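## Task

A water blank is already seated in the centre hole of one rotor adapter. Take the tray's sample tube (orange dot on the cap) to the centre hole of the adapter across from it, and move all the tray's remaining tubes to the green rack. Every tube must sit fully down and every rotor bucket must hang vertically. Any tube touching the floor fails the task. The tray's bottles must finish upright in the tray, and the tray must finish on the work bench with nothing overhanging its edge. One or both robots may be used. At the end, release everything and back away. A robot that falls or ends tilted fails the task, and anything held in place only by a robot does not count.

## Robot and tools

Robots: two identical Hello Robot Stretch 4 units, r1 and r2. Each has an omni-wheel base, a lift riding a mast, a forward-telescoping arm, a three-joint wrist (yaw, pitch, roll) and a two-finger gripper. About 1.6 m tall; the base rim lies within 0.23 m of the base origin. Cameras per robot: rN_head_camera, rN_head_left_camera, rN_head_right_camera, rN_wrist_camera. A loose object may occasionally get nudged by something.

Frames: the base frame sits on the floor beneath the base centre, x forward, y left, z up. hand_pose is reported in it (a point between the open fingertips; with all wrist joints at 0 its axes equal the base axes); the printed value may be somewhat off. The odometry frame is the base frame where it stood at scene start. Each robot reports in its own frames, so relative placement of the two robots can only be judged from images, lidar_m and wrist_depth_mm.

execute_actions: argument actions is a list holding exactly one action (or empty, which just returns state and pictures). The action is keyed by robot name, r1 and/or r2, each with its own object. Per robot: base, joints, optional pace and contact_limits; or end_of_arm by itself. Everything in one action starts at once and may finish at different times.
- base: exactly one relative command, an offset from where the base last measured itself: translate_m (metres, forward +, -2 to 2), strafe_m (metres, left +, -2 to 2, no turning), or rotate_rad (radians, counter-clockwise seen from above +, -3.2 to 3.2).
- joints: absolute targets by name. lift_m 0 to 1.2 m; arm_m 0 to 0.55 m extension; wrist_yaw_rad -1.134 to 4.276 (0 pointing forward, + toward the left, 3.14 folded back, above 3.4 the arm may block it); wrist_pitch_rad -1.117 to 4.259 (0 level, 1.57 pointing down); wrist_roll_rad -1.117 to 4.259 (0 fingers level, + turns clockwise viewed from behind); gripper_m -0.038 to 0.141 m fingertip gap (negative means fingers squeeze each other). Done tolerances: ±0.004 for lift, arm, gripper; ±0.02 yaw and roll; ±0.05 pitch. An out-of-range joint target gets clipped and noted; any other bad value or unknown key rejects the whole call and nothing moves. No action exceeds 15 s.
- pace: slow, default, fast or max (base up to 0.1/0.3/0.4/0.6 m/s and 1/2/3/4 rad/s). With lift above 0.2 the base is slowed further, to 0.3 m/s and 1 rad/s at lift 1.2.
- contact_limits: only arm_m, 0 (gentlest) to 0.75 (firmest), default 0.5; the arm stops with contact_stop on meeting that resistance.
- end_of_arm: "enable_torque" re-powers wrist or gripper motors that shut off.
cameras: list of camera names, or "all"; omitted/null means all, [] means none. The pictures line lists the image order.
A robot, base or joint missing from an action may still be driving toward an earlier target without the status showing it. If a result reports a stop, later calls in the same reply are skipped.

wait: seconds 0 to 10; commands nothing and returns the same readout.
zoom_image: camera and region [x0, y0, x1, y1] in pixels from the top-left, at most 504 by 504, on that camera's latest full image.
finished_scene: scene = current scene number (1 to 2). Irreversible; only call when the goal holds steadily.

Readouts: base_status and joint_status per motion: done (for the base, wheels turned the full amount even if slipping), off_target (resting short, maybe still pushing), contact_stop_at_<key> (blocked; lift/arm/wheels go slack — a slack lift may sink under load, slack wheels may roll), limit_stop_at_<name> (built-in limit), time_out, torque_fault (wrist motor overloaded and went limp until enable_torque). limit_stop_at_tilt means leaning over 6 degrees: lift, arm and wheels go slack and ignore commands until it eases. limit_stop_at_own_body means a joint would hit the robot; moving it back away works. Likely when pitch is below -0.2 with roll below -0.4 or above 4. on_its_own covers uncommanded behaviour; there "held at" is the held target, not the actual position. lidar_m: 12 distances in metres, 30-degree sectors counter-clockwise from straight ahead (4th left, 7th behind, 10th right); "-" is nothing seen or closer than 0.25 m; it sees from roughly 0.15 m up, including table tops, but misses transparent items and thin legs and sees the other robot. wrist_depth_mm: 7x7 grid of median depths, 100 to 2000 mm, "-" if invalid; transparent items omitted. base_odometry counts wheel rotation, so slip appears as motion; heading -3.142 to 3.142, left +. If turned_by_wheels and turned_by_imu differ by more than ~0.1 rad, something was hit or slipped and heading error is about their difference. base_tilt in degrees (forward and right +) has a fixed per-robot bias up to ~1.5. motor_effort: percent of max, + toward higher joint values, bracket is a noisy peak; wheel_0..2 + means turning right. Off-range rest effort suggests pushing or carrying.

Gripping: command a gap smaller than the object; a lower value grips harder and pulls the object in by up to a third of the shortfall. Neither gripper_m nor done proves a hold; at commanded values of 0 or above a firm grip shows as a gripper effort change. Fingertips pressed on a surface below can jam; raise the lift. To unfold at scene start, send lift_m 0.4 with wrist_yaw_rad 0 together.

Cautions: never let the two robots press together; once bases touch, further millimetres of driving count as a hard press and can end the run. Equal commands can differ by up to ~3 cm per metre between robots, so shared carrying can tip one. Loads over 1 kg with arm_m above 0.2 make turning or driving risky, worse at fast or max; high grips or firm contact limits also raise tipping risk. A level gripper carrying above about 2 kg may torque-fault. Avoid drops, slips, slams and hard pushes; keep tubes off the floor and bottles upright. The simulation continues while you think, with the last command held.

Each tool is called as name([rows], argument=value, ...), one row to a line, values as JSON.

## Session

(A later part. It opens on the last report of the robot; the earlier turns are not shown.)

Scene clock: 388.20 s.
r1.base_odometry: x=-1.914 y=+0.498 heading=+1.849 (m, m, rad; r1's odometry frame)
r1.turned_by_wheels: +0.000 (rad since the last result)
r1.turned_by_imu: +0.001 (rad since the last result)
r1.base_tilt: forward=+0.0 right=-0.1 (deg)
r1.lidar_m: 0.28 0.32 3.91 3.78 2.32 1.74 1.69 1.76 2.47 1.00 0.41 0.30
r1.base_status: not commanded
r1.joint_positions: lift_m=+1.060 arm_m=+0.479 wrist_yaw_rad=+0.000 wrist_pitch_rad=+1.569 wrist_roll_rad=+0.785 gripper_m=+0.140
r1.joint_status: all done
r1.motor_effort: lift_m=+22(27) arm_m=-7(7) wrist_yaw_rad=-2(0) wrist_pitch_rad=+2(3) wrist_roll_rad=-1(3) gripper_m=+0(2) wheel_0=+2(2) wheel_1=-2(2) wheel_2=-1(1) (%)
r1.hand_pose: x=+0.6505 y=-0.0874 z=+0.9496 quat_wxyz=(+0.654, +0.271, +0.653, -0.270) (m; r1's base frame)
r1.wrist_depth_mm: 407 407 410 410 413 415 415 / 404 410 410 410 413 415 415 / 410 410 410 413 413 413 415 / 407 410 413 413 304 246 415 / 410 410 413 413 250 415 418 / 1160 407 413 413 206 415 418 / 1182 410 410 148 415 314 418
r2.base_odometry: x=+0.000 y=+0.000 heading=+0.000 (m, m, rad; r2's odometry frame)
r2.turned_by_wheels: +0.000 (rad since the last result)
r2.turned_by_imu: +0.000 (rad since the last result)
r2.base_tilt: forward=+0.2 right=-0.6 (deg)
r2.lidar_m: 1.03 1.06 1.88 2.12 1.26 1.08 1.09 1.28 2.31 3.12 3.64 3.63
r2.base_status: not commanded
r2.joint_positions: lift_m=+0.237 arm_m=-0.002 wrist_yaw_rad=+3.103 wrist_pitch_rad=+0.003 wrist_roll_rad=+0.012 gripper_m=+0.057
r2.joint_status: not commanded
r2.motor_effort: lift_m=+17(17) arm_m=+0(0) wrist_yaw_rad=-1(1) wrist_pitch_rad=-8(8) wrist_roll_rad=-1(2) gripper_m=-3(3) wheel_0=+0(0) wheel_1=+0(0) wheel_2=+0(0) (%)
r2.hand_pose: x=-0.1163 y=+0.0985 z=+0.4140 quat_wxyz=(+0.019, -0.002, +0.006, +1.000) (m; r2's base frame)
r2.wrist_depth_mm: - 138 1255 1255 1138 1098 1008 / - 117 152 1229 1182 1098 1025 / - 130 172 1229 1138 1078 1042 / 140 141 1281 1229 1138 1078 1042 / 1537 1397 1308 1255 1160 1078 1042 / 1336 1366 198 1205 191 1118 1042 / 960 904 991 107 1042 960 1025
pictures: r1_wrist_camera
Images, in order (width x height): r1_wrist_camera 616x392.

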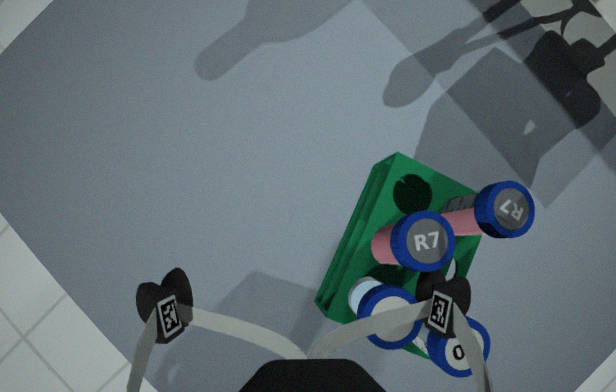

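execute_actions([
  {"r1":{"joints":{"lift_m":0.972},"pace":"slow"}},
], cameras=[])

execute_actions([
  {"r1":{"joints":{"wrist_roll_rad":0.3}}},
], cameras=["r1_wrist_camera"])

Scene clock: 396.67 s.
r1.base_odometry: x=-1.914 y=+0.498 heading=+1.849 (m, m, rad; r1's odometry frame)
r1.turned_by_wheels: +0.000 (rad since the last result)
r1.turned_by_imu: +0.002 (rad since the last result)
r1.base_tilt: forward=-0.2 right=-0.2 (deg)
r1.lidar_m: 0.28 0.30 3.89 3.78 2.31 1.74 1.69 1.75 2.48 1.00 0.40 0.30
r1.base_status: not commanded
r1.joint_positions: lift_m=+0.972 arm_m=+0.479 wrist_yaw_rad=+0.000 wrist_pitch_rad=+1.570 wrist_roll_rad=+0.785 gripper_m=+0.140
r1.joint_status: all done
r1.motor_effort: lift_m=+16(21) arm_m=-7(7) wrist_yaw_rad=+0(1) wrist_pitch_rad=+0(3) wrist_roll_rad=-1(2) gripper_m=-4(1) wheel_0=+2(2) wheel_1=-2(2) wheel_2=-1(1) (%)
r1.hand_pose: x=+0.6503 y=-0.0874 z=+0.8621 quat_wxyz=(+0.654, +0.271, +0.653, -0.270) (m; r1's base frame)
r1.wrist_depth_mm: 322 324 325 327 325 327 329 / 324 324 325 325 327 327 329 / 322 324 325 325 327 329 329 / 324 324 325 325 322 267 329 / 324 325 325 327 266 267 330 / 324 218 325 327 206 214 330 / 324 324 325 149 327 207 330
r2.base_odometry: x=+0.000 y=+0.000 heading=+0.000 (m, m, rad; r2's odometry frame)
r2.turned_by_wheels: +0.000 (rad since the last result)
r2.turned_by_imu: -0.001 (rad since the last result)
r2.base_tilt: forward=+0.2 right=-0.5 (deg)
r2.lidar_m: 1.02 1.05 1.87 2.14 1.24 1.07 1.08 1.29 2.32 3.10 3.67 3.61
r2.base_status: not commanded
r2.joint_positions: lift_m=+0.237 arm_m=-0.002 wrist_yaw_rad=+3.103 wrist_pitch_rad=+0.003 wrist_roll_rad=+0.012 gripper_m=+0.057
r2.joint_status: not commanded
r2.motor_effort: lift_m=+17(17) arm_m=+0(0) wrist_yaw_rad=+0(2) wrist_pitch_rad=-9(8) wrist_roll_rad=+1(1) gripper_m=-5(2) wheel_0=+0(0) wheel_1=+0(0) wheel_2=+0(0) (%)
r2.hand_pose: x=-0.1163 y=+0.0985 z=+0.4140 quat_wxyz=(+0.019, -0.002, +0.006, +1.000) (m; r2's base frame)
r2.wrist_depth_mm: - 138 1281 1229 1138 1078 1042 / - 117 151 1229 1138 1098 1025 / - 129 172 1229 1138 1098 1042 / 141 141 1281 1229 1138 1118 1042 / 1464 1397 1308 1229 1160 1098 1060 / 1336 1366 198 1229 191 1098 1025 / 946 917 991 107 1042 931 1025
pictures: none
No camera images: the call's "cameras" was empty. Leave "cameras" out to get every camera's image.

Scene clock: 397.50 s.
r1.base_odometry: x=-1.914 y=+0.498 heading=+1.849 (m, m, rad; r1's odometry frame)
r1.turned_by_wheels: +0.000 (rad since the last result)
r1.turned_by_imu: +0.000 (rad since the last result)
r1.base_tilt: forward=-0.2 right=-0.1 (deg)
r1.lidar_m: 0.29 0.31 3.91 3.79 2.32 1.72 1.67 1.78 2.50 1.02 0.39 0.30
r1.base_status: not commanded
r1.joint_positions: lift_m=+0.972 arm_m=+0.479 wrist_yaw_rad=+0.000 wrist_pitch_rad=+1.571 wrist_roll_rad=+0.301 gripper_m=+0.140
r1.joint_status: all done
r1.motor_effort: lift_m=+17(17) arm_m=-7(7) wrist_yaw_rad=+0(1) wrist_pitch_rad=-3(4) wrist_roll_rad=-4(9) gripper_m=+1(3) wheel_0=+2(2) wheel_1=-2(2) wheel_2=-1(1) (%)
r1.hand_pose: x=+0.6500 y=-0.0874 z=+0.8620 quat_wxyz=(+0.699, +0.106, +0.699, -0.106) (m; r1's base frame)
r1.wrist_depth_mm: 322 324 324 324 325 325 327 / 322 324 324 324 325 327 325 / 322 324 322 327 325 327 327 / 322 324 325 325 322 267 327 / 324 324 325 325 265 240 329 / 324 215 325 325 205 212 329 / 1098 324 327 147 327 206 329
r2.base_odometry: x=+0.000 y=+0.000 heading=+0.000 (m, m, rad; r2's odometry frame)
r2.turned_by_wheels: +0.000 (rad since the last result)
r2.turned_by_imu: +0.000 (rad since the last result)
r2.base_tilt: forward=+0.3 right=-0.6 (deg)
r2.lidar_m: 1.03 1.03 1.86 2.11 1.24 1.06 1.08 1.28 2.30 3.12 3.67 3.62
r2.base_status: not commanded
r2.joint_positions: lift_m=+0.237 arm_m=-0.002 wrist_yaw_rad=+3.103 wrist_pitch_rad=+0.003 wrist_roll_rad=+0.012 gripper_m=+0.057
r2.joint_status: not commanded
r2.motor_effort: lift_m=+17(17) arm_m=+0(0) wrist_yaw_rad=-1(1) wrist_pitch_rad=-9(8) wrist_roll_rad=+0(1) gripper_m=-4(1) wheel_0=+0(0) wheel_1=+0(0) wheel_2=+0(0) (%)
r2.hand_pose: x=-0.1163 y=+0.0985 z=+0.4140 quat_wxyz=(+0.019, -0.002, +0.006, +1.000) (m; r2's base frame)
r2.wrist_depth_mm: - 138 1255 1182 1138 1078 1008 / - 117 151 1229 1138 1078 1025 / - 130 172 1205 1138 1078 1042 / 140 141 1255 1229 1160 1078 1025 / 1537 1430 1308 1229 1138 1078 1042 / 1336 1366 198 1205 191 1078 1060 / 946 917 976 108 1042 960 1008
pictures: r1_wrist_camera
Images, in order (width x height): r1_wrist_camera 616x392.

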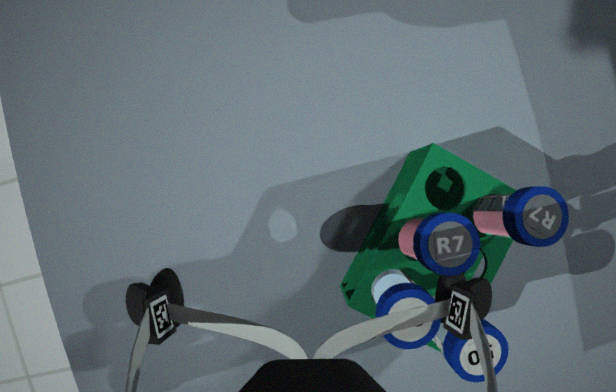

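execute_actions([
  {"r1":{"joints":{"gripper_m":0.012}}},
], cameras=[])

execute_actions([
  {"r1":{"joints":{"lift_m":1.1}}},
], cameras=["r1_wrist_camera"])

Scene clock: 408.47 s.
r1.base_odometry: x=-1.914 y=+0.498 heading=+1.849 (m, m, rad; r1's odometry frame)
r1.turned_by_wheels: +0.000 (rad since the last result)
r1.turned_by_imu: +0.002 (rad since the last result)
r1.base_tilt: forward=-0.1 right=-0.2 (deg)
r1.lidar_m: 0.29 0.32 3.90 3.80 2.33 1.73 1.69 1.76 2.49 1.01 0.40 0.30
r1.base_status: not commanded
r1.joint_positions: lift_m=+0.972 arm_m=+0.479 wrist_yaw_rad=+0.000 wrist_pitch_rad=+1.570 wrist_roll_rad=+0.301 gripper_m=+0.012
r1.joint_status: all done
r1.motor_effort: lift_m=+18(18) arm_m=-7(7) wrist_yaw_rad=+1(1) wrist_pitch_rad=-3(5) wrist_roll_rad=-2(4) gripper_m=-12(12) wheel_0=+2(2) wheel_1=-2(2) wheel_2=-1(1) (%)
r1.hand_pose: x=+0.6502 y=-0.0874 z=+0.8619 quat_wxyz=(+0.699, +0.106, +0.699, -0.106) (m; r1's base frame)
r1.wrist_depth_mm: 322 322 322 324 325 324 327 / 320 322 322 325 325 325 325 / 322 322 324 325 325 327 325 / 322 322 324 324 265 329 327 / 322 324 324 264 266 327 327 / 324 324 191 197 191 327 327 / 1078 325 324 151 204 327 329
r2.base_odometry: x=+0.000 y=+0.000 heading=+0.000 (m, m, rad; r2's odometry frame)
r2.turned_by_wheels: +0.000 (rad since the last result)
r2.turned_by_imu: -0.001 (rad since the last result)
r2.base_tilt: forward=+0.2 right=-0.7 (deg)
r2.lidar_m: 1.02 1.06 1.87 2.10 1.24 1.08 1.08 1.27 2.31 3.11 3.65 3.61
r2.base_status: not commanded
r2.joint_positions: lift_m=+0.237 arm_m=-0.002 wrist_yaw_rad=+3.103 wrist_pitch_rad=+0.003 wrist_roll_rad=+0.012 gripper_m=+0.057
r2.joint_status: not commanded
r2.motor_effort: lift_m=+17(17) arm_m=+0(0) wrist_yaw_rad=-1(1) wrist_pitch_rad=-7(8) wrist_roll_rad=-1(3) gripper_m=-4(4) wheel_0=+0(0) wheel_1=+0(0) wheel_2=+0(0) (%)
r2.hand_pose: x=-0.1163 y=+0.0985 z=+0.4140 quat_wxyz=(+0.019, -0.002, +0.006, +1.000) (m; r2's base frame)
r2.wrist_depth_mm: - 138 1229 1182 1138 1098 1025 / - 117 152 1229 1138 1078 1025 / - 130 171 1229 1138 1118 1042 / 141 141 1255 1255 1160 1098 1025 / 1464 1397 1336 1229 1160 1098 1060 / 1336 1336 198 1255 191 1098 1025 / 960 917 991 107 1042 946 1008
pictures: none
No camera images: the call's "cameras" was empty. Leave "cameras" out to get every camera's image.

Scene clock: 410.07 s.
r1.base_odometry: x=-1.914 y=+0.498 heading=+1.849 (m, m, rad; r1's odometry frame)
r1.turned_by_wheels: +0.000 (rad since the last result)
r1.turned_by_imu: +0.000 (rad since the last result)
r1.base_tilt: forward=-0.2 right=-0.2 (deg)
r1.lidar_m: 0.28 0.31 3.89 3.79 2.32 1.74 1.69 1.79 2.49 1.01 0.40 0.30
r1.base_status: not commanded
r1.joint_positions: lift_m=+1.100 arm_m=+0.479 wrist_yaw_rad=+0.000 wrist_pitch_rad=+1.570 wrist_roll_rad=+0.301 gripper_m=+0.012
r1.joint_status: all done
r1.motor_effort: lift_m=+23(24) arm_m=-7(6) wrist_yaw_rad=-1(0) wrist_pitch_rad=-2(2) wrist_roll_rad=-3(2) gripper_m=-13(12) wheel_0=+2(2) wheel_1=-2(2) wheel_2=-1(1) (%)
r1.hand_pose: x=+0.6502 y=-0.0874 z=+0.9895 quat_wxyz=(+0.699, +0.106, +0.699, -0.106) (m; r1's base frame)
r1.wrist_depth_mm: 1205 449 452 452 452 455 452 / 1205 445 449 452 455 455 452 / 1205 452 452 452 455 455 455 / 1205 452 455 455 449 455 455 / 1229 452 452 394 452 455 459 / 1229 452 191 197 191 459 455 / 1229 1229 452 151 455 459 459
r2.base_odometry: x=+0.000 y=+0.000 heading=+0.000 (m, m, rad; r2's odometry frame)
r2.turned_by_wheels: +0.000 (rad since the last result)
r2.turned_by_imu: +0.000 (rad since the last result)
r2.base_tilt: forward=+0.2 right=-0.6 (deg)
r2.lidar_m: 1.02 1.03 1.87 2.09 1.23 1.08 1.09 1.28 2.31 3.10 3.67 3.63
r2.base_status: not commanded
r2.joint_positions: lift_m=+0.237 arm_m=-0.002 wrist_yaw_rad=+3.103 wrist_pitch_rad=+0.003 wrist_roll_rad=+0.012 gripper_m=+0.057
r2.joint_status: not commanded
r2.motor_effort: lift_m=+17(17) arm_m=+0(0) wrist_yaw_rad=-1(1) wrist_pitch_rad=-7(8) wrist_roll_rad=-1(1) gripper_m=-3(3) wheel_0=+0(0) wheel_1=+0(0) wheel_2=+0(0) (%)
r2.hand_pose: x=-0.1163 y=+0.0985 z=+0.4140 quat_wxyz=(+0.019, -0.002, +0.006, +1.000) (m; r2's base frame)
r2.wrist_depth_mm: - 138 1255 1229 1160 1078 1025 / - 117 152 1182 1138 1078 1025 / - 129 172 1229 1160 1078 1042 / 141 141 1281 1229 1160 1098 1025 / 1499 1430 1308 1229 1160 1078 1025 / 1336 1366 198 1205 191 1098 1042 / 960 917 1008 107 1042 946 1008
pictures: r1_wrist_camera
Images, in order (width x height): r1_wrist_camera 616x392.

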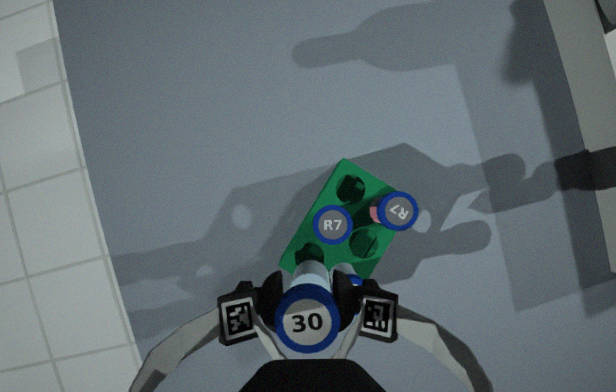

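execute_actions([
  {"r1":{"joints":{"arm_m":0.40}}},
], cameras=[])

execute_actions([
  {"r1":{"joints":{"lift_m":0.94},"pace":"slow"}},
], cameras=["r1_wrist_camera"])

Scene clock: 414.70 s.
r1.base_odometry: x=-1.914 y=+0.498 heading=+1.849 (m, m, rad; r1's odometry frame)
r1.turned_by_wheels: +0.000 (rad since the last result)
r1.turned_by_imu: +0.001 (rad since the last result)
r1.base_tilt: forward=+0.0 right=-0.2 (deg)
r1.lidar_m: 0.28 0.31 3.89 3.79 2.33 1.72 1.69 1.78 2.49 1.01 0.40 0.31
r1.base_status: not commanded
r1.joint_positions: lift_m=+1.100 arm_m=+0.401 wrist_yaw_rad=+0.000 wrist_pitch_rad=+1.570 wrist_roll_rad=+0.301 gripper_m=+0.012
r1.joint_status: all done
r1.motor_effort: lift_m=+23(23) arm_m=-7(6) wrist_yaw_rad=+0(0) wrist_pitch_rad=+0(1) wrist_roll_rad=-3(1) gripper_m=-13(12) wheel_0=+2(2) wheel_1=-2(2) wheel_2=-1(1) (%)
r1.hand_pose: x=+0.5723 y=-0.0874 z=+0.9895 quat_wxyz=(+0.699, +0.106, +0.699, -0.106) (m; r1's base frame)
r1.wrist_depth_mm: 449 449 449 452 452 455 455 / 1205 452 452 452 452 452 455 / 1205 452 452 392 455 455 452 / 1229 455 452 394 455 455 455 / 1205 452 452 452 455 455 459 / 1205 452 191 198 191 459 455 / 1205 1205 455 151 452 459 459
r2.base_odometry: x=+0.000 y=+0.000 heading=+0.000 (m, m, rad; r2's odometry frame)
r2.turned_by_wheels: +0.000 (rad since the last result)
r2.turned_by_imu: +0.000 (rad since the last result)
r2.base_tilt: forward=+0.2 right=-0.5 (deg)
r2.lidar_m: 1.02 1.05 1.87 2.11 1.24 1.07 1.09 1.29 2.31 3.11 3.65 3.61
r2.base_status: not commanded
r2.joint_positions: lift_m=+0.237 arm_m=-0.002 wrist_yaw_rad=+3.103 wrist_pitch_rad=+0.003 wrist_roll_rad=+0.012 gripper_m=+0.057
r2.joint_status: not commanded
r2.motor_effort: lift_m=+17(17) arm_m=+0(0) wrist_yaw_rad=+0(1) wrist_pitch_rad=-8(8) wrist_roll_rad=+0(0) gripper_m=-4(7) wheel_0=+0(0) wheel_1=+0(0) wheel_2=+0(0) (%)
r2.hand_pose: x=-0.1163 y=+0.0985 z=+0.4140 quat_wxyz=(+0.019, -0.002, +0.006, +1.000) (m; r2's base frame)
r2.wrist_depth_mm: - 138 1308 1205 1160 1098 1042 / - 117 152 1255 1160 1078 1042 / - 130 172 1229 1160 1098 1042 / 141 141 1281 1255 1160 1098 1042 / 1499 1464 1336 1255 1118 1098 1025 / 1336 1336 198 1205 191 1098 1042 / 946 917 991 107 1042 946 1008
pictures: none
No camera images: the call's "cameras" was empty. Leave "cameras" out to get every camera's image.

Scene clock: 416.80 s.
r1.base_odometry: x=-1.914 y=+0.498 heading=+1.849 (m, m, rad; r1's odometry frame)
r1.turned_by_wheels: +0.000 (rad since the last result)
r1.turned_by_imu: +0.001 (rad since the last result)
r1.base_tilt: forward=-0.3 right=-0.2 (deg)
r1.lidar_m: 0.28 0.32 3.89 3.80 2.31 1.72 1.68 1.76 2.49 0.99 0.41 0.30
r1.base_status: not commanded
r1.joint_positions: lift_m=+0.941 arm_m=+0.401 wrist_yaw_rad=+0.000 wrist_pitch_rad=+1.571 wrist_roll_rad=+0.301 gripper_m=+0.012
r1.joint_status: all done
r1.motor_effort: lift_m=+14(22) arm_m=-7(7) wrist_yaw_rad=-1(0) wrist_pitch_rad=-3(3) wrist_roll_rad=-2(1) gripper_m=-11(10) wheel_0=+2(2) wheel_1=-2(2) wheel_2=-1(1) (%)
r1.hand_pose: x=+0.5721 y=-0.0874 z=+0.8303 quat_wxyz=(+0.699, +0.106, +0.699, -0.106) (m; r1's base frame)
r1.wrist_depth_mm: 293 293 294 293 296 296 297 / 293 293 293 174 183 297 297 / 291 293 294 235 236 296 298 / 291 293 294 235 296 296 298 / 293 294 294 251 296 297 298 / 293 293 197 187 193 297 298 / 294 296 296 154 296 298 298
r2.base_odometry: x=+0.000 y=+0.000 heading=+0.000 (m, m, rad; r2's odometry frame)
r2.turned_by_wheels: +0.000 (rad since the last result)
r2.turned_by_imu: +0.000 (rad since the last result)
r2.base_tilt: forward=+0.2 right=-0.6 (deg)
r2.lidar_m: 1.02 1.06 1.86 2.09 1.25 1.07 1.07 1.28 2.29 3.11 3.65 3.62
r2.base_status: not commanded
r2.joint_positions: lift_m=+0.237 arm_m=-0.002 wrist_yaw_rad=+3.103 wrist_pitch_rad=+0.003 wrist_roll_rad=+0.012 gripper_m=+0.057
r2.joint_status: not commanded
r2.motor_effort: lift_m=+17(17) arm_m=+0(0) wrist_yaw_rad=+0(1) wrist_pitch_rad=-8(9) wrist_roll_rad=+1(3) gripper_m=-3(4) wheel_0=+0(0) wheel_1=+0(0) wheel_2=+0(0) (%)
r2.hand_pose: x=-0.1163 y=+0.0985 z=+0.4140 quat_wxyz=(+0.019, -0.002, +0.006, +1.000) (m; r2's base frame)
r2.wrist_depth_mm: - 138 1255 1229 1160 1078 1025 / - 117 152 1205 1160 1098 1025 / - 130 172 1205 1138 1118 1025 / 141 141 1281 1229 1160 1078 1060 / 1499 1397 1308 1229 1160 1118 1042 / 1281 1397 198 1229 191 1078 1042 / 946 931 991 107 1042 960 1025
pictures: r1_wrist_camera
Images, in order (width x height): r1_wrist_camera 616x392.

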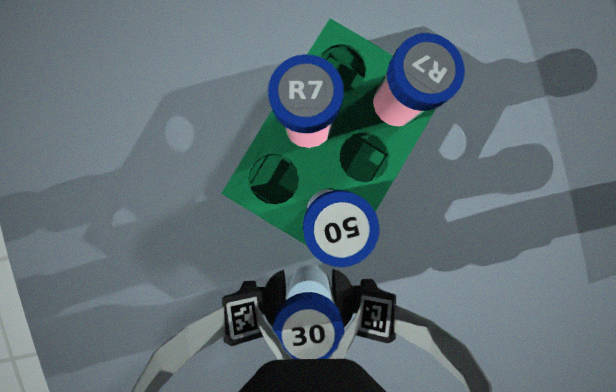

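execute_actions([
  {"r1":{"joints":{"lift_m":0.925},"pace":"slow"}},
], cameras=[])

execute_actions([
  {"r1":{"joints":{"lift_m":1.09}}},
], cameras=[])

execute_actions([
  {"r1":{"joints":{"arm_m":0.479}}},
], cameras=[])

execute_actions([
  {"r1":{"joints":{"lift_m":1.04}}},
], cameras=["r1_wrist_camera"])

Scene clock: 423.43 s.
r1.base_odometry: x=-1.914 y=+0.498 heading=+1.849 (m, m, rad; r1's odometry frame)
r1.turned_by_wheels: +0.000 (rad since the last result)
r1.turned_by_imu: +0.001 (rad since the last result)
r1.base_tilt: forward=-0.1 right=-0.1 (deg)
r1.lidar_m: 0.27 0.32 3.88 3.79 2.34 1.74 1.68 1.77 2.48 0.99 0.40 0.29
r1.base_status: not commanded
r1.joint_positions: lift_m=+0.926 arm_m=+0.401 wrist_yaw_rad=+0.000 wrist_pitch_rad=+1.571 wrist_roll_rad=+0.301 gripper_m=+0.012
r1.joint_status: all done
r1.motor_effort: lift_m=+13(14) arm_m=-7(7) wrist_yaw_rad=+1(1) wrist_pitch_rad=-3(2) wrist_roll_rad=-2(2) gripper_m=-8(10) wheel_0=+1(1) wheel_1=-2(2) wheel_2=-1(1) (%)
r1.hand_pose: x=+0.5721 y=-0.0874 z=+0.8153 quat_wxyz=(+0.699, +0.106, +0.699, -0.106) (m; r1's base frame)
r1.wrist_depth_mm: 277 278 278 267 220 282 282 / 277 279 279 158 194 281 281 / 277 278 279 220 220 282 282 / 278 278 279 220 281 282 282 / 278 279 281 220 282 283 283 / 279 279 196 208 192 282 282 / 279 279 279 154 282 282 285
r2.base_odometry: x=+0.000 y=+0.000 heading=+0.000 (m, m, rad; r2's odometry frame)
r2.turned_by_wheels: +0.000 (rad since the last result)
r2.turned_by_imu: +0.000 (rad since the last result)
r2.base_tilt: forward=+0.2 right=-0.5 (deg)
r2.lidar_m: 1.01 1.03 1.86 2.11 1.24 1.07 1.08 1.31 2.32 3.12 3.67 3.62
r2.base_status: not commanded
r2.joint_positions: lift_m=+0.237 arm_m=-0.002 wrist_yaw_rad=+3.103 wrist_pitch_rad=+0.003 wrist_roll_rad=+0.012 gripper_m=+0.057
r2.joint_status: not commanded
r2.motor_effort: lift_m=+17(17) arm_m=+0(0) wrist_yaw_rad=-1(1) wrist_pitch_rad=-9(9) wrist_roll_rad=-3(0) gripper_m=-2(6) wheel_0=+0(0) wheel_1=+0(0) wheel_2=+0(0) (%)
r2.hand_pose: x=-0.1163 y=+0.0985 z=+0.4140 quat_wxyz=(+0.019, -0.002, +0.006, +1.000) (m; r2's base frame)
r2.wrist_depth_mm: - 138 1281 1229 1160 1078 1025 / - 117 152 1229 1138 1078 1042 / - 130 172 1205 1138 1098 1042 / 141 141 1281 1229 1160 1078 1042 / 1464 1397 1308 1229 1160 1078 1025 / 1336 1336 198 1205 191 1098 1025 / 960 917 976 107 1025 946 1025
pictures: none
No camera images: the call's "cameras" was empty. Leave "cameras" out to get every camera's image.

Scene clock: 425.20 s.
r1.base_odometry: x=-1.914 y=+0.498 heading=+1.849 (m, m, rad; r1's odometry frame)
r1.turned_by_wheels: +0.000 (rad since the last result)
r1.turned_by_imu: +0.001 (rad since the last result)
r1.base_tilt: forward=-0.1 right=-0.2 (deg)
r1.lidar_m: 0.28 0.32 3.89 3.79 2.32 1.72 1.68 1.76 2.49 1.01 0.40 0.30
r1.base_status: not commanded
r1.joint_positions: lift_m=+1.090 arm_m=+0.401 wrist_yaw_rad=+0.000 wrist_pitch_rad=+1.570 wrist_roll_rad=+0.301 gripper_m=+0.012
r1.joint_status: all done
r1.motor_effort: lift_m=+23(24) arm_m=-7(6) wrist_yaw_rad=-1(0) wrist_pitch_rad=+1(3) wrist_roll_rad=-2(2) gripper_m=-13(10) wheel_0=+1(1) wheel_1=-2(2) wheel_2=-1(1) (%)
r1.hand_pose: x=+0.5722 y=-0.0874 z=+0.9795 quat_wxyz=(+0.699, +0.106, +0.699, -0.106) (m; r1's base frame)
r1.wrist_depth_mm: 439 439 439 442 445 442 445 / 1205 439 439 442 445 445 442 / 1205 442 442 382 442 445 445 / 1205 442 439 382 445 445 445 / 1205 439 442 442 445 445 445 / 1205 445 196 206 192 449 449 / 1229 1229 445 158 445 449 449
r2.base_odometry: x=+0.000 y=+0.000 heading=+0.000 (m, m, rad; r2's odometry frame)
r2.turned_by_wheels: +0.000 (rad since the last result)
r2.turned_by_imu: +0.000 (rad since the last result)
r2.base_tilt: forward=+0.2 right=-0.6 (deg)
r2.lidar_m: 1.01 1.05 1.90 2.13 1.23 1.08 1.09 1.28 2.32 3.11 3.66 3.62
r2.base_status: not commanded
r2.joint_positions: lift_m=+0.237 arm_m=-0.002 wrist_yaw_rad=+3.103 wrist_pitch_rad=+0.003 wrist_roll_rad=+0.012 gripper_m=+0.057
r2.joint_status: not commanded
r2.motor_effort: lift_m=+17(17) arm_m=+0(0) wrist_yaw_rad=+1(1) wrist_pitch_rad=-8(8) wrist_roll_rad=+3(2) gripper_m=+0(3) wheel_0=+0(0) wheel_1=+0(0) wheel_2=+0(0) (%)
r2.hand_pose: x=-0.1163 y=+0.0985 z=+0.4140 quat_wxyz=(+0.019, -0.002, +0.006, +1.000) (m; r2's base frame)
r2.wrist_depth_mm: - 138 1281 1205 1160 1078 1025 / - 117 152 1229 1138 1098 1042 / - 130 172 1229 1160 1098 1042 / 141 141 1281 1205 1160 1098 1025 / 1499 1397 1308 1229 1160 1118 1042 / 1308 1336 198 1229 192 1098 1025 / 960 917 991 107 1025 946 1025
pictures: none
No camera images: the call's "cameras" was empty. Leave "cameras" out to get every camera's image.

Scene clock: 426.37 s.
r1.base_odometry: x=-1.914 y=+0.498 heading=+1.849 (m, m, rad; r1's odometry frame)
r1.turned_by_wheels: +0.000 (rad since the last result)
r1.turned_by_imu: +0.000 (rad since the last result)
r1.base_tilt: forward=-0.1 right=-0.2 (deg)
r1.lidar_m: 0.28 0.32 3.89 3.79 2.31 1.73 1.69 1.76 2.51 1.01 0.40 0.28
r1.base_status: not commanded
r1.joint_positions: lift_m=+1.090 arm_m=+0.478 wrist_yaw_rad=+0.000 wrist_pitch_rad=+1.570 wrist_roll_rad=+0.301 gripper_m=+0.012
r1.joint_status: all done
r1.motor_effort: lift_m=+23(23) arm_m=+7(7) wrist_yaw_rad=-1(0) wrist_pitch_rad=-1(1) wrist_roll_rad=-3(2) gripper_m=-10(13) wheel_0=+1(1) wheel_1=-2(2) wheel_2=-1(1) (%)
r1.hand_pose: x=+0.6490 y=-0.0874 z=+0.9795 quat_wxyz=(+0.699, +0.106, +0.699, -0.106) (m; r1's base frame)
r1.wrist_depth_mm: 439 442 442 442 442 442 442 / 1205 442 439 439 442 442 445 / 1205 439 442 442 445 445 445 / 1205 442 442 445 384 449 445 / 1182 442 442 384 442 445 449 / 1205 445 196 207 192 442 449 / 1205 1205 442 158 445 445 449
r2.base_odometry: x=+0.000 y=+0.000 heading=+0.000 (m, m, rad; r2's odometry frame)
r2.turned_by_wheels: +0.000 (rad since the last result)
r2.turned_by_imu: +0.000 (rad since the last result)
r2.base_tilt: forward=+0.2 right=-0.6 (deg)
r2.lidar_m: 1.02 1.04 1.89 2.10 1.23 1.08 1.08 1.30 2.31 3.11 3.66 3.62
r2.base_status: not commanded
r2.joint_positions: lift_m=+0.237 arm_m=-0.002 wrist_yaw_rad=+3.103 wrist_pitch_rad=+0.003 wrist_roll_rad=+0.012 gripper_m=+0.057
r2.joint_status: not commanded
r2.motor_effort: lift_m=+17(17) arm_m=+0(0) wrist_yaw_rad=+0(0) wrist_pitch_rad=-8(8) wrist_roll_rad=+0(3) gripper_m=-4(0) wheel_0=+0(0) wheel_1=+0(0) wheel_2=+0(0) (%)
r2.hand_pose: x=-0.1163 y=+0.0985 z=+0.4140 quat_wxyz=(+0.019, -0.002, +0.006, +1.000) (m; r2's base frame)
r2.wrist_depth_mm: - 138 1281 1205 1160 1042 1042 / - 117 151 1255 1138 1060 1008 / - 130 172 1229 1160 1098 1025 / 141 141 1255 1229 1138 1078 1042 / 1499 1430 1336 1255 1160 1118 1042 / 1336 1366 197 1229 191 1118 1042 / 976 904 1008 107 1025 946 1042
pictures: none
No camera images: the call's "cameras" was empty. Leave "cameras" out to get every camera's image.

Scene clock: 427.47 s.
r1.base_odometry: x=-1.914 y=+0.498 heading=+1.849 (m, m, rad; r1's odometry frame)
r1.turned_by_wheels: +0.000 (rad since the last result)
r1.turned_by_imu: +0.000 (rad since the last result)
r1.base_tilt: forward=-0.1 right=+0.0 (deg)
r1.lidar_m: 0.29 0.30 3.90 3.78 2.33 1.73 1.67 1.75 2.47 1.00 0.40 0.30
r1.base_status: not commanded
r1.joint_positions: lift_m=+1.040 arm_m=+0.478 wrist_yaw_rad=+0.000 wrist_pitch_rad=+1.570 wrist_roll_rad=+0.301 gripper_m=+0.012
r1.joint_status: all done
r1.motor_effort: lift_m=+18(22) arm_m=+7(6) wrist_yaw_rad=-2(0) wrist_pitch_rad=+0(1) wrist_roll_rad=-2(3) gripper_m=-11(5) wheel_0=+1(1) wheel_1=-2(2) wheel_2=-1(1) (%)
r1.hand_pose: x=+0.6490 y=-0.0874 z=+0.9299 quat_wxyz=(+0.699, +0.106, +0.699, -0.106) (m; r1's base frame)
r1.wrist_depth_mm: 389 389 392 389 392 394 394 / 389 392 392 392 394 394 394 / 392 389 392 394 392 394 397 / 1138 392 394 394 334 397 397 / 1160 389 389 334 366 394 394 / 1182 394 196 207 193 397 397 / 1160 392 394 157 397 399 397
r2.base_odometry: x=+0.000 y=+0.000 heading=+0.000 (m, m, rad; r2's odometry frame)
r2.turned_by_wheels: +0.000 (rad since the last result)
r2.turned_by_imu: +0.000 (rad since the last result)
r2.base_tilt: forward=+0.1 right=-0.6 (deg)
r2.lidar_m: 1.04 1.05 1.89 2.12 1.24 1.08 1.09 1.27 2.29 3.12 3.66 3.62
r2.base_status: not commanded
r2.joint_positions: lift_m=+0.237 arm_m=-0.002 wrist_yaw_rad=+3.103 wrist_pitch_rad=+0.003 wrist_roll_rad=+0.012 gripper_m=+0.057
r2.joint_status: not commanded
r2.motor_effort: lift_m=+17(17) arm_m=+0(0) wrist_yaw_rad=-2(0) wrist_pitch_rad=-8(8) wrist_roll_rad=-1(1) gripper_m=-5(2) wheel_0=+0(0) wheel_1=+0(0) wheel_2=+0(0) (%)
r2.hand_pose: x=-0.1163 y=+0.0985 z=+0.4140 quat_wxyz=(+0.019, -0.002, +0.006, +1.000) (m; r2's base frame)
r2.wrist_depth_mm: - 138 1255 1205 1160 1078 1042 / - 117 152 1255 1138 1078 1042 / - 130 172 1205 1160 1098 1025 / 140 141 1281 1229 1160 1118 1042 / 1499 1430 1336 1229 1160 1078 1060 / 1308 1366 198 1205 191 1078 1025 / 976 904 1008 107 1042 946 1008
pictures: r1_wrist_camera
Images, in order (width x height): r1_wrist_camera 616x392.

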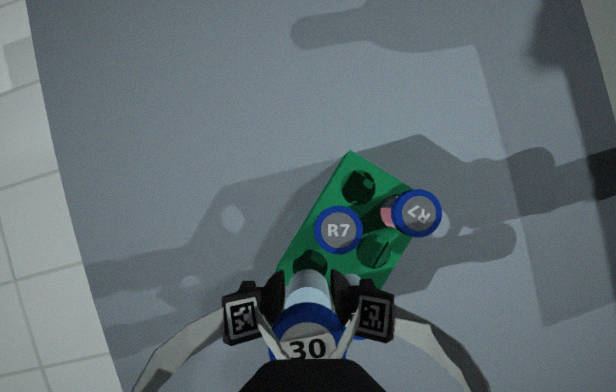

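execute_actions([
  {"r1":{"joints":{"lift_m":0.995},"pace":"slow"}},
], cameras=[])

execute_actions([
  {"r1":{"joints":{"gripper_m":0.06}}},
], cameras=["r1_wrist_camera"])

Scene clock: 432.13 s.
r1.base_odometry: x=-1.914 y=+0.498 heading=+1.849 (m, m, rad; r1's odometry frame)
r1.turned_by_wheels: +0.000 (rad since the last result)
r1.turned_by_imu: +0.001 (rad since the last result)
r1.base_tilt: forward=-0.3 right=-0.1 (deg)
r1.lidar_m: 0.27 0.31 3.91 3.79 2.34 1.72 1.69 1.76 2.51 1.00 0.41 0.30
r1.base_status: not commanded
r1.joint_positions: lift_m=+0.995 arm_m=+0.478 wrist_yaw_rad=+0.000 wrist_pitch_rad=+1.570 wrist_roll_rad=+0.301 gripper_m=+0.012
r1.joint_status: all done
r1.motor_effort: lift_m=+18(18) arm_m=+7(7) wrist_yaw_rad=-1(2) wrist_pitch_rad=+0(0) wrist_roll_rad=-3(1) gripper_m=-9(12) wheel_0=+1(2) wheel_1=-2(2) wheel_2=-1(1) (%)
r1.hand_pose: x=+0.6490 y=-0.0874 z=+0.8849 quat_wxyz=(+0.699, +0.106, +0.699, -0.106) (m; r1's base frame)
r1.wrist_depth_mm: 342 345 347 345 347 349 347 / 343 345 345 347 347 347 349 / 345 345 347 347 347 349 349 / 345 345 347 349 289 349 351 / 345 347 347 287 289 349 351 / 1098 345 197 207 193 351 351 / 1118 347 349 158 349 351 351
r2.base_odometry: x=+0.000 y=+0.000 heading=+0.000 (m, m, rad; r2's odometry frame)
r2.turned_by_wheels: +0.000 (rad since the last result)
r2.turned_by_imu: +0.000 (rad since the last result)
r2.base_tilt: forward=+0.1 right=-0.6 (deg)
r2.lidar_m: 1.03 1.07 1.88 2.12 1.26 1.08 1.08 1.27 2.33 3.11 3.67 3.61
r2.base_status: not commanded
r2.joint_positions: lift_m=+0.237 arm_m=-0.002 wrist_yaw_rad=+3.103 wrist_pitch_rad=+0.003 wrist_roll_rad=+0.012 gripper_m=+0.057
r2.joint_status: not commanded
r2.motor_effort: lift_m=+17(17) arm_m=+0(0) wrist_yaw_rad=-1(0) wrist_pitch_rad=-8(9) wrist_roll_rad=+1(2) gripper_m=-2(2) wheel_0=+0(0) wheel_1=+0(0) wheel_2=+0(0) (%)
r2.hand_pose: x=-0.1163 y=+0.0985 z=+0.4140 quat_wxyz=(+0.019, -0.002, +0.006, +1.000) (m; r2's base frame)
r2.wrist_depth_mm: - 138 1281 1205 1138 1078 1008 / - 117 152 1229 1160 1078 1025 / - 130 172 1229 1160 1098 1008 / 140 141 1281 1255 1138 1098 1042 / 1464 1430 1308 1229 1138 1098 1025 / 1308 1366 198 1205 191 1078 1060 / 960 917 991 107 1025 946 1025
pictures: none
No camera images: the call's "cameras" was empty. Leave "cameras" out to get every camera's image.

Scene clock: 433.40 s.
r1.base_odometry: x=-1.914 y=+0.498 heading=+1.849 (m, m, rad; r1's odometry frame)
r1.turned_by_wheels: +0.000 (rad since the last result)
r1.turned_by_imu: +0.000 (rad since the last result)
r1.base_tilt: forward=-0.2 right=-0.3 (deg)
r1.lidar_m: 0.28 0.30 3.89 3.80 2.30 1.74 1.68 1.75 2.51 1.01 0.41 0.30
r1.base_status: not commanded
r1.joint_positions: lift_m=+0.995 arm_m=+0.478 wrist_yaw_rad=+0.000 wrist_pitch_rad=+1.570 wrist_roll_rad=+0.301 gripper_m=+0.060
r1.joint_status: all done
r1.motor_effort: lift_m=+18(18) arm_m=+7(7) wrist_yaw_rad=+1(0) wrist_pitch_rad=+0(0) wrist_roll_rad=-3(3) gripper_m=-3(12) wheel_0=+1(1) wheel_1=-2(2) wheel_2=-1(1) (%)
r1.hand_pose: x=+0.6490 y=-0.0874 z=+0.8849 quat_wxyz=(+0.699, +0.106, +0.699, -0.106) (m; r1's base frame)
r1.wrist_depth_mm: 345 345 345 347 347 349 349 / 345 345 347 347 349 349 349 / 347 347 345 347 349 349 349 / 345 347 347 347 287 349 351 / 347 347 347 319 289 351 351 / 1118 347 202 289 200 351 353 / 1118 347 347 144 229 351 351
r2.base_odometry: x=+0.000 y=+0.000 heading=+0.000 (m, m, rad; r2's odometry frame)
r2.turned_by_wheels: +0.000 (rad since the last result)
r2.turned_by_imu: +0.000 (rad since the last result)
r2.base_tilt: forward=+0.2 right=-0.6 (deg)
r2.lidar_m: 1.03 1.05 1.87 2.11 1.23 1.08 1.09 1.27 2.32 3.12 3.68 3.62
r2.base_status: not commanded
r2.joint_positions: lift_m=+0.237 arm_m=-0.002 wrist_yaw_rad=+3.103 wrist_pitch_rad=+0.003 wrist_roll_rad=+0.012 gripper_m=+0.057
r2.joint_status: not commanded
r2.motor_effort: lift_m=+17(17) arm_m=+0(0) wrist_yaw_rad=-1(1) wrist_pitch_rad=-8(9) wrist_roll_rad=-1(0) gripper_m=-5(2) wheel_0=+0(0) wheel_1=+0(0) wheel_2=+0(0) (%)
r2.hand_pose: x=-0.1163 y=+0.0985 z=+0.4140 quat_wxyz=(+0.019, -0.002, +0.006, +1.000) (m; r2's base frame)
r2.wrist_depth_mm: - 139 1281 1182 1138 1098 1025 / - 117 152 1255 1160 1098 1025 / - 130 172 1205 1118 1078 1025 / 140 141 1229 1229 1160 1098 1042 / 1499 1397 1308 1255 1160 1118 1025 / 1336 1366 198 1205 191 1098 1060 / 946 917 991 107 1025 946 1025
pictures: r1_wrist_camera
Images, in order (width x height): r1_wrist_camera 616x392.

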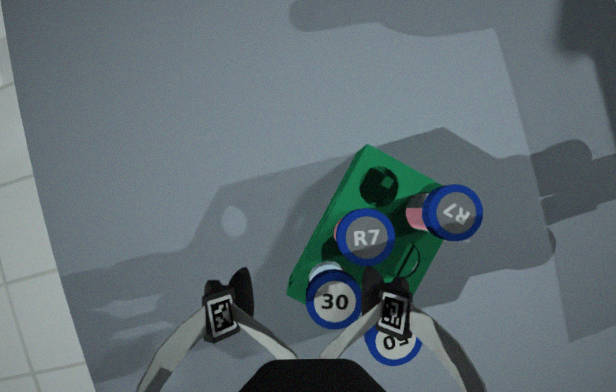

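Dropped in. Now S1.

execute_actions([
  {"r1":{"joints":{"lift_m":1.12},"pace":"slow"}},
], cameras=["r1_wrist_camera"])

execute_actions([
  {"r1":{"base":{"strafe_m":-0.595},"joints":{"arm_m":0.52,"wrist_roll_rad":0.0,"gripper_m":0.075}}},
], cameras=[])

execute_actions([
  {"r1":{"joints":{"lift_m":1.0}}},
], cameras=["r1_wrist_camera"])

Scene clock: 441.40 s.
r1.base_odometry: x=-1.914 y=+0.498 heading=+1.849 (m, m, rad; r1's odometry frame)
r1.turned_by_wheels: +0.000 (rad since the last result)
r1.turned_by_imu: +0.001 (rad since the last result)
r1.base_tilt: forward=-0.1 right=-0.1 (deg)
r1.lidar_m: 0.29 0.32 3.92 3.79 2.32 1.74 1.69 1.77 2.50 1.01 0.40 0.31
r1.base_status: not commanded
r1.joint_positions: lift_m=+1.120 arm_m=+0.478 wrist_yaw_rad=+0.000 wrist_pitch_rad=+1.570 wrist_roll_rad=+0.301 gripper_m=+0.060
r1.joint_status: all done
r1.motor_effort: lift_m=+23(25) arm_m=+6(7) wrist_yaw_rad=+0(0) wrist_pitch_rad=+0(0) wrist_roll_rad=-2(2) gripper_m=-5(5) wheel_0=+1(1) wheel_1=-2(2) wheel_2=-1(1) (%)
r1.hand_pose: x=+0.6490 y=-0.0874 z=+1.0095 quat_wxyz=(+0.699, +0.106, +0.699, -0.106) (m; r1's base frame)
r1.wrist_depth_mm: 1255 469 469 473 469 473 469 / 1229 469 473 469 473 477 473 / 1229 469 473 473 473 477 477 / 1229 473 473 469 415 477 477 / 1229 477 469 430 477 477 477 / 1229 1229 202 473 202 477 477 / 1255 1255 473 149 477 480 477
r2.base_odometry: x=+0.000 y=+0.000 heading=+0.000 (m, m, rad; r2's odometry frame)
r2.turned_by_wheels: +0.000 (rad since the last result)
r2.turned_by_imu: +0.000 (rad since the last result)
r2.base_tilt: forward=+0.1 right=-0.5 (deg)
r2.lidar_m: 1.02 1.04 1.87 2.13 1.25 1.08 1.08 1.26 2.34 3.12 3.66 3.63
r2.base_status: not commanded
r2.joint_positions: lift_m=+0.237 arm_m=-0.002 wrist_yaw_rad=+3.103 wrist_pitch_rad=+0.003 wrist_roll_rad=+0.012 gripper_m=+0.057
r2.joint_status: not commanded
r2.motor_effort: lift_m=+17(17) arm_m=+0(0) wrist_yaw_rad=+0(1) wrist_pitch_rad=-9(7) wrist_roll_rad=+0(2) gripper_m=-5(3) wheel_0=+0(0) wheel_1=+0(0) wheel_2=+0(0) (%)
r2.hand_pose: x=-0.1163 y=+0.0985 z=+0.4140 quat_wxyz=(+0.019, -0.002, +0.006, +1.000) (m; r2's base frame)
r2.wrist_depth_mm: - 138 1255 1229 1160 1098 1042 / - 117 152 1205 1160 1098 1025 / - 130 172 1229 1160 1078 1042 / 141 141 1255 1205 1118 1078 1025 / 1499 1430 1308 1205 1138 1078 1042 / 1336 1336 198 1205 191 1098 1060 / 946 917 991 107 1060 946 1008
pictures: r1_wrist_camera
Images, in order (width x height): r1_wrist_camera 616x392.

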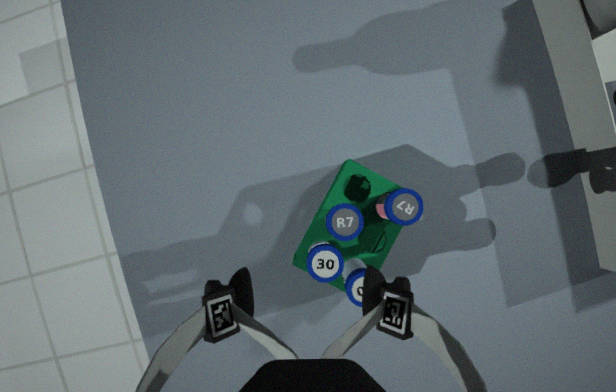

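Scene clock: 444.70 s.
r1.base_odometry: x=-1.342 y=+0.662 heading=+1.849 (m, m, rad; r1's odometry frame)
r1.turned_by_wheels: +0.000 (rad since the last result)
r1.turned_by_imu: +0.002 (rad since the last result)
r1.base_tilt: forward=-0.1 right=-0.1 (deg)
r1.lidar_m: 0.26 0.28 0.42 4.38 2.32 1.78 1.72 1.80 2.53 0.93 0.39 0.28
r1.base_status: done
r1.joint_positions: lift_m=+1.120 arm_m=+0.519 wrist_yaw_rad=+0.000 wrist_pitch_rad=+1.570 wrist_roll_rad=+0.001 gripper_m=+0.075
r1.joint_status: all done
r1.motor_effort: lift_m=+22(23) arm_m=+7(9) wrist_yaw_rad=-1(1) wrist_pitch_rad=-2(2) wrist_roll_rad=-3(5) gripper_m=-2(3) wheel_0=-1(8) wheel_1=+2(13) wheel_2=-1(1) (%)
r1.hand_pose: x=+0.6900 y=-0.0874 z=+1.0096 quat_wxyz=(+0.707, +0.000, +0.707, +0.000) (m; r1's base frame)
r1.wrist_depth_mm: 469 469 469 473 469 473 473 / 469 345 469 473 477 477 477 / 469 336 469 469 473 477 477 / 469 466 473 473 473 473 477 / 473 407 442 413 473 480 477 / 473 469 202 473 200 477 477 / 473 433 473 151 480 477 480
r2.base_odometry: x=+0.000 y=+0.000 heading=+0.000 (m, m, rad; r2's odometry frame)
r2.turned_by_wheels: +0.000 (rad since the last result)
r2.turned_by_imu: +0.000 (rad since the last result)
r2.base_tilt: forward=+0.3 right=-0.6 (deg)
r2.lidar_m: 1.01 1.04 1.88 2.11 1.25 1.08 1.08 1.28 2.32 3.09 3.65 3.62
r2.base_status: not commanded
r2.joint_positions: lift_m=+0.237 arm_m=-0.002 wrist_yaw_rad=+3.103 wrist_pitch_rad=+0.003 wrist_roll_rad=+0.012 gripper_m=+0.057
r2.joint_status: not commanded
r2.motor_effort: lift_m=+17(17) arm_m=+0(0) wrist_yaw_rad=-1(1) wrist_pitch_rad=-8(8) wrist_roll_rad=+1(1) gripper_m=+0(1) wheel_0=+0(0) wheel_1=+0(0) wheel_2=+0(0) (%)
r2.hand_pose: x=-0.1163 y=+0.0985 z=+0.4140 quat_wxyz=(+0.019, -0.002, +0.006, +1.000) (m; r2's base frame)
r2.wrist_depth_mm: - 138 1308 1255 1138 1118 1025 / - 117 152 1205 1160 1078 1025 / - 130 172 1229 1138 1098 1025 / 140 141 1281 1205 1160 1098 1025 / 1499 1430 1336 1255 1138 1078 1025 / 1336 1366 197 1229 191 1078 1060 / 946 917 976 107 1025 946 1025
pictures: none
No camera images: the call's "cameras" was empty. Leave "cameras" out to get every camera's image.

Scene clock: 446.23 s.
r1.base_odometry: x=-1.342 y=+0.662 heading=+1.849 (m, m, rad; r1's odometry frame)
r1.turned_by_wheels: +0.000 (rad since the last result)
r1.turned_by_imu: +0.000 (rad since the last result)
r1.base_tilt: forward=-0.1 right=-0.1 (deg)
r1.lidar_m: 0.26 0.28 0.41 4.38 2.35 1.78 1.69 1.79 2.53 0.92 0.37 0.28
r1.base_status: not commanded
r1.joint_positions: lift_m=+1.000 arm_m=+0.519 wrist_yaw_rad=+0.000 wrist_pitch_rad=+1.570 wrist_roll_rad=+0.001 gripper_m=+0.075
r1.joint_status: all done
r1.motor_effort: lift_m=+18(21) arm_m=+7(7) wrist_yaw_rad=-1(1) wrist_pitch_rad=+0(1) wrist_roll_rad=-2(3) gripper_m=-3(0) wheel_0=-1(1) wheel_1=+2(2) wheel_2=-1(1) (%)
r1.hand_pose: x=+0.6900 y=-0.0874 z=+0.8899 quat_wxyz=(+0.707, +0.000, +0.707, +0.000) (m; r1's base frame)
r1.wrist_depth_mm: 208 325 325 351 351 351 353 / 206 267 349 347 338 353 353 / 247 315 349 349 349 353 355 / 309 349 349 351 351 355 353 / 289 293 320 291 291 353 355 / 290 290 202 289 200 355 355 / 309 351 351 151 340 355 355
r2.base_odometry: x=+0.000 y=+0.000 heading=+0.000 (m, m, rad; r2's odometry frame)
r2.turned_by_wheels: +0.000 (rad since the last result)
r2.turned_by_imu: +0.000 (rad since the last result)
r2.base_tilt: forward=+0.1 right=-0.6 (deg)
r2.lidar_m: 1.03 1.05 1.87 2.12 1.25 1.07 1.08 1.28 2.31 3.11 3.65 3.61
r2.base_status: not commanded
r2.joint_positions: lift_m=+0.237 arm_m=-0.002 wrist_yaw_rad=+3.103 wrist_pitch_rad=+0.003 wrist_roll_rad=+0.012 gripper_m=+0.057
r2.joint_status: not commanded
r2.motor_effort: lift_m=+17(17) arm_m=+0(0) wrist_yaw_rad=-1(0) wrist_pitch_rad=-8(8) wrist_roll_rad=+1(1) gripper_m=-4(5) wheel_0=+0(0) wheel_1=+0(0) wheel_2=+0(0) (%)
r2.hand_pose: x=-0.1163 y=+0.0985 z=+0.4140 quat_wxyz=(+0.019, -0.002, +0.006, +1.000) (m; r2's base frame)
r2.wrist_depth_mm: - 138 1255 1205 1160 1078 1042 / - 117 152 1205 1138 1118 1042 / - 130 172 1205 1138 1098 1042 / 140 141 1255 1255 1160 1098 1042 / 1499 1430 1336 1229 1138 1098 1025 / 1336 1366 198 1205 192 1078 1042 / 960 917 1008 107 1042 931 1008
pictures: r1_wrist_camera
Images, in order (width x height): r1_wrist_camera 616x392.

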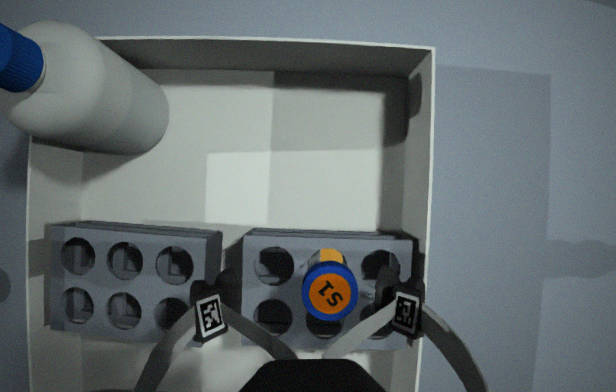

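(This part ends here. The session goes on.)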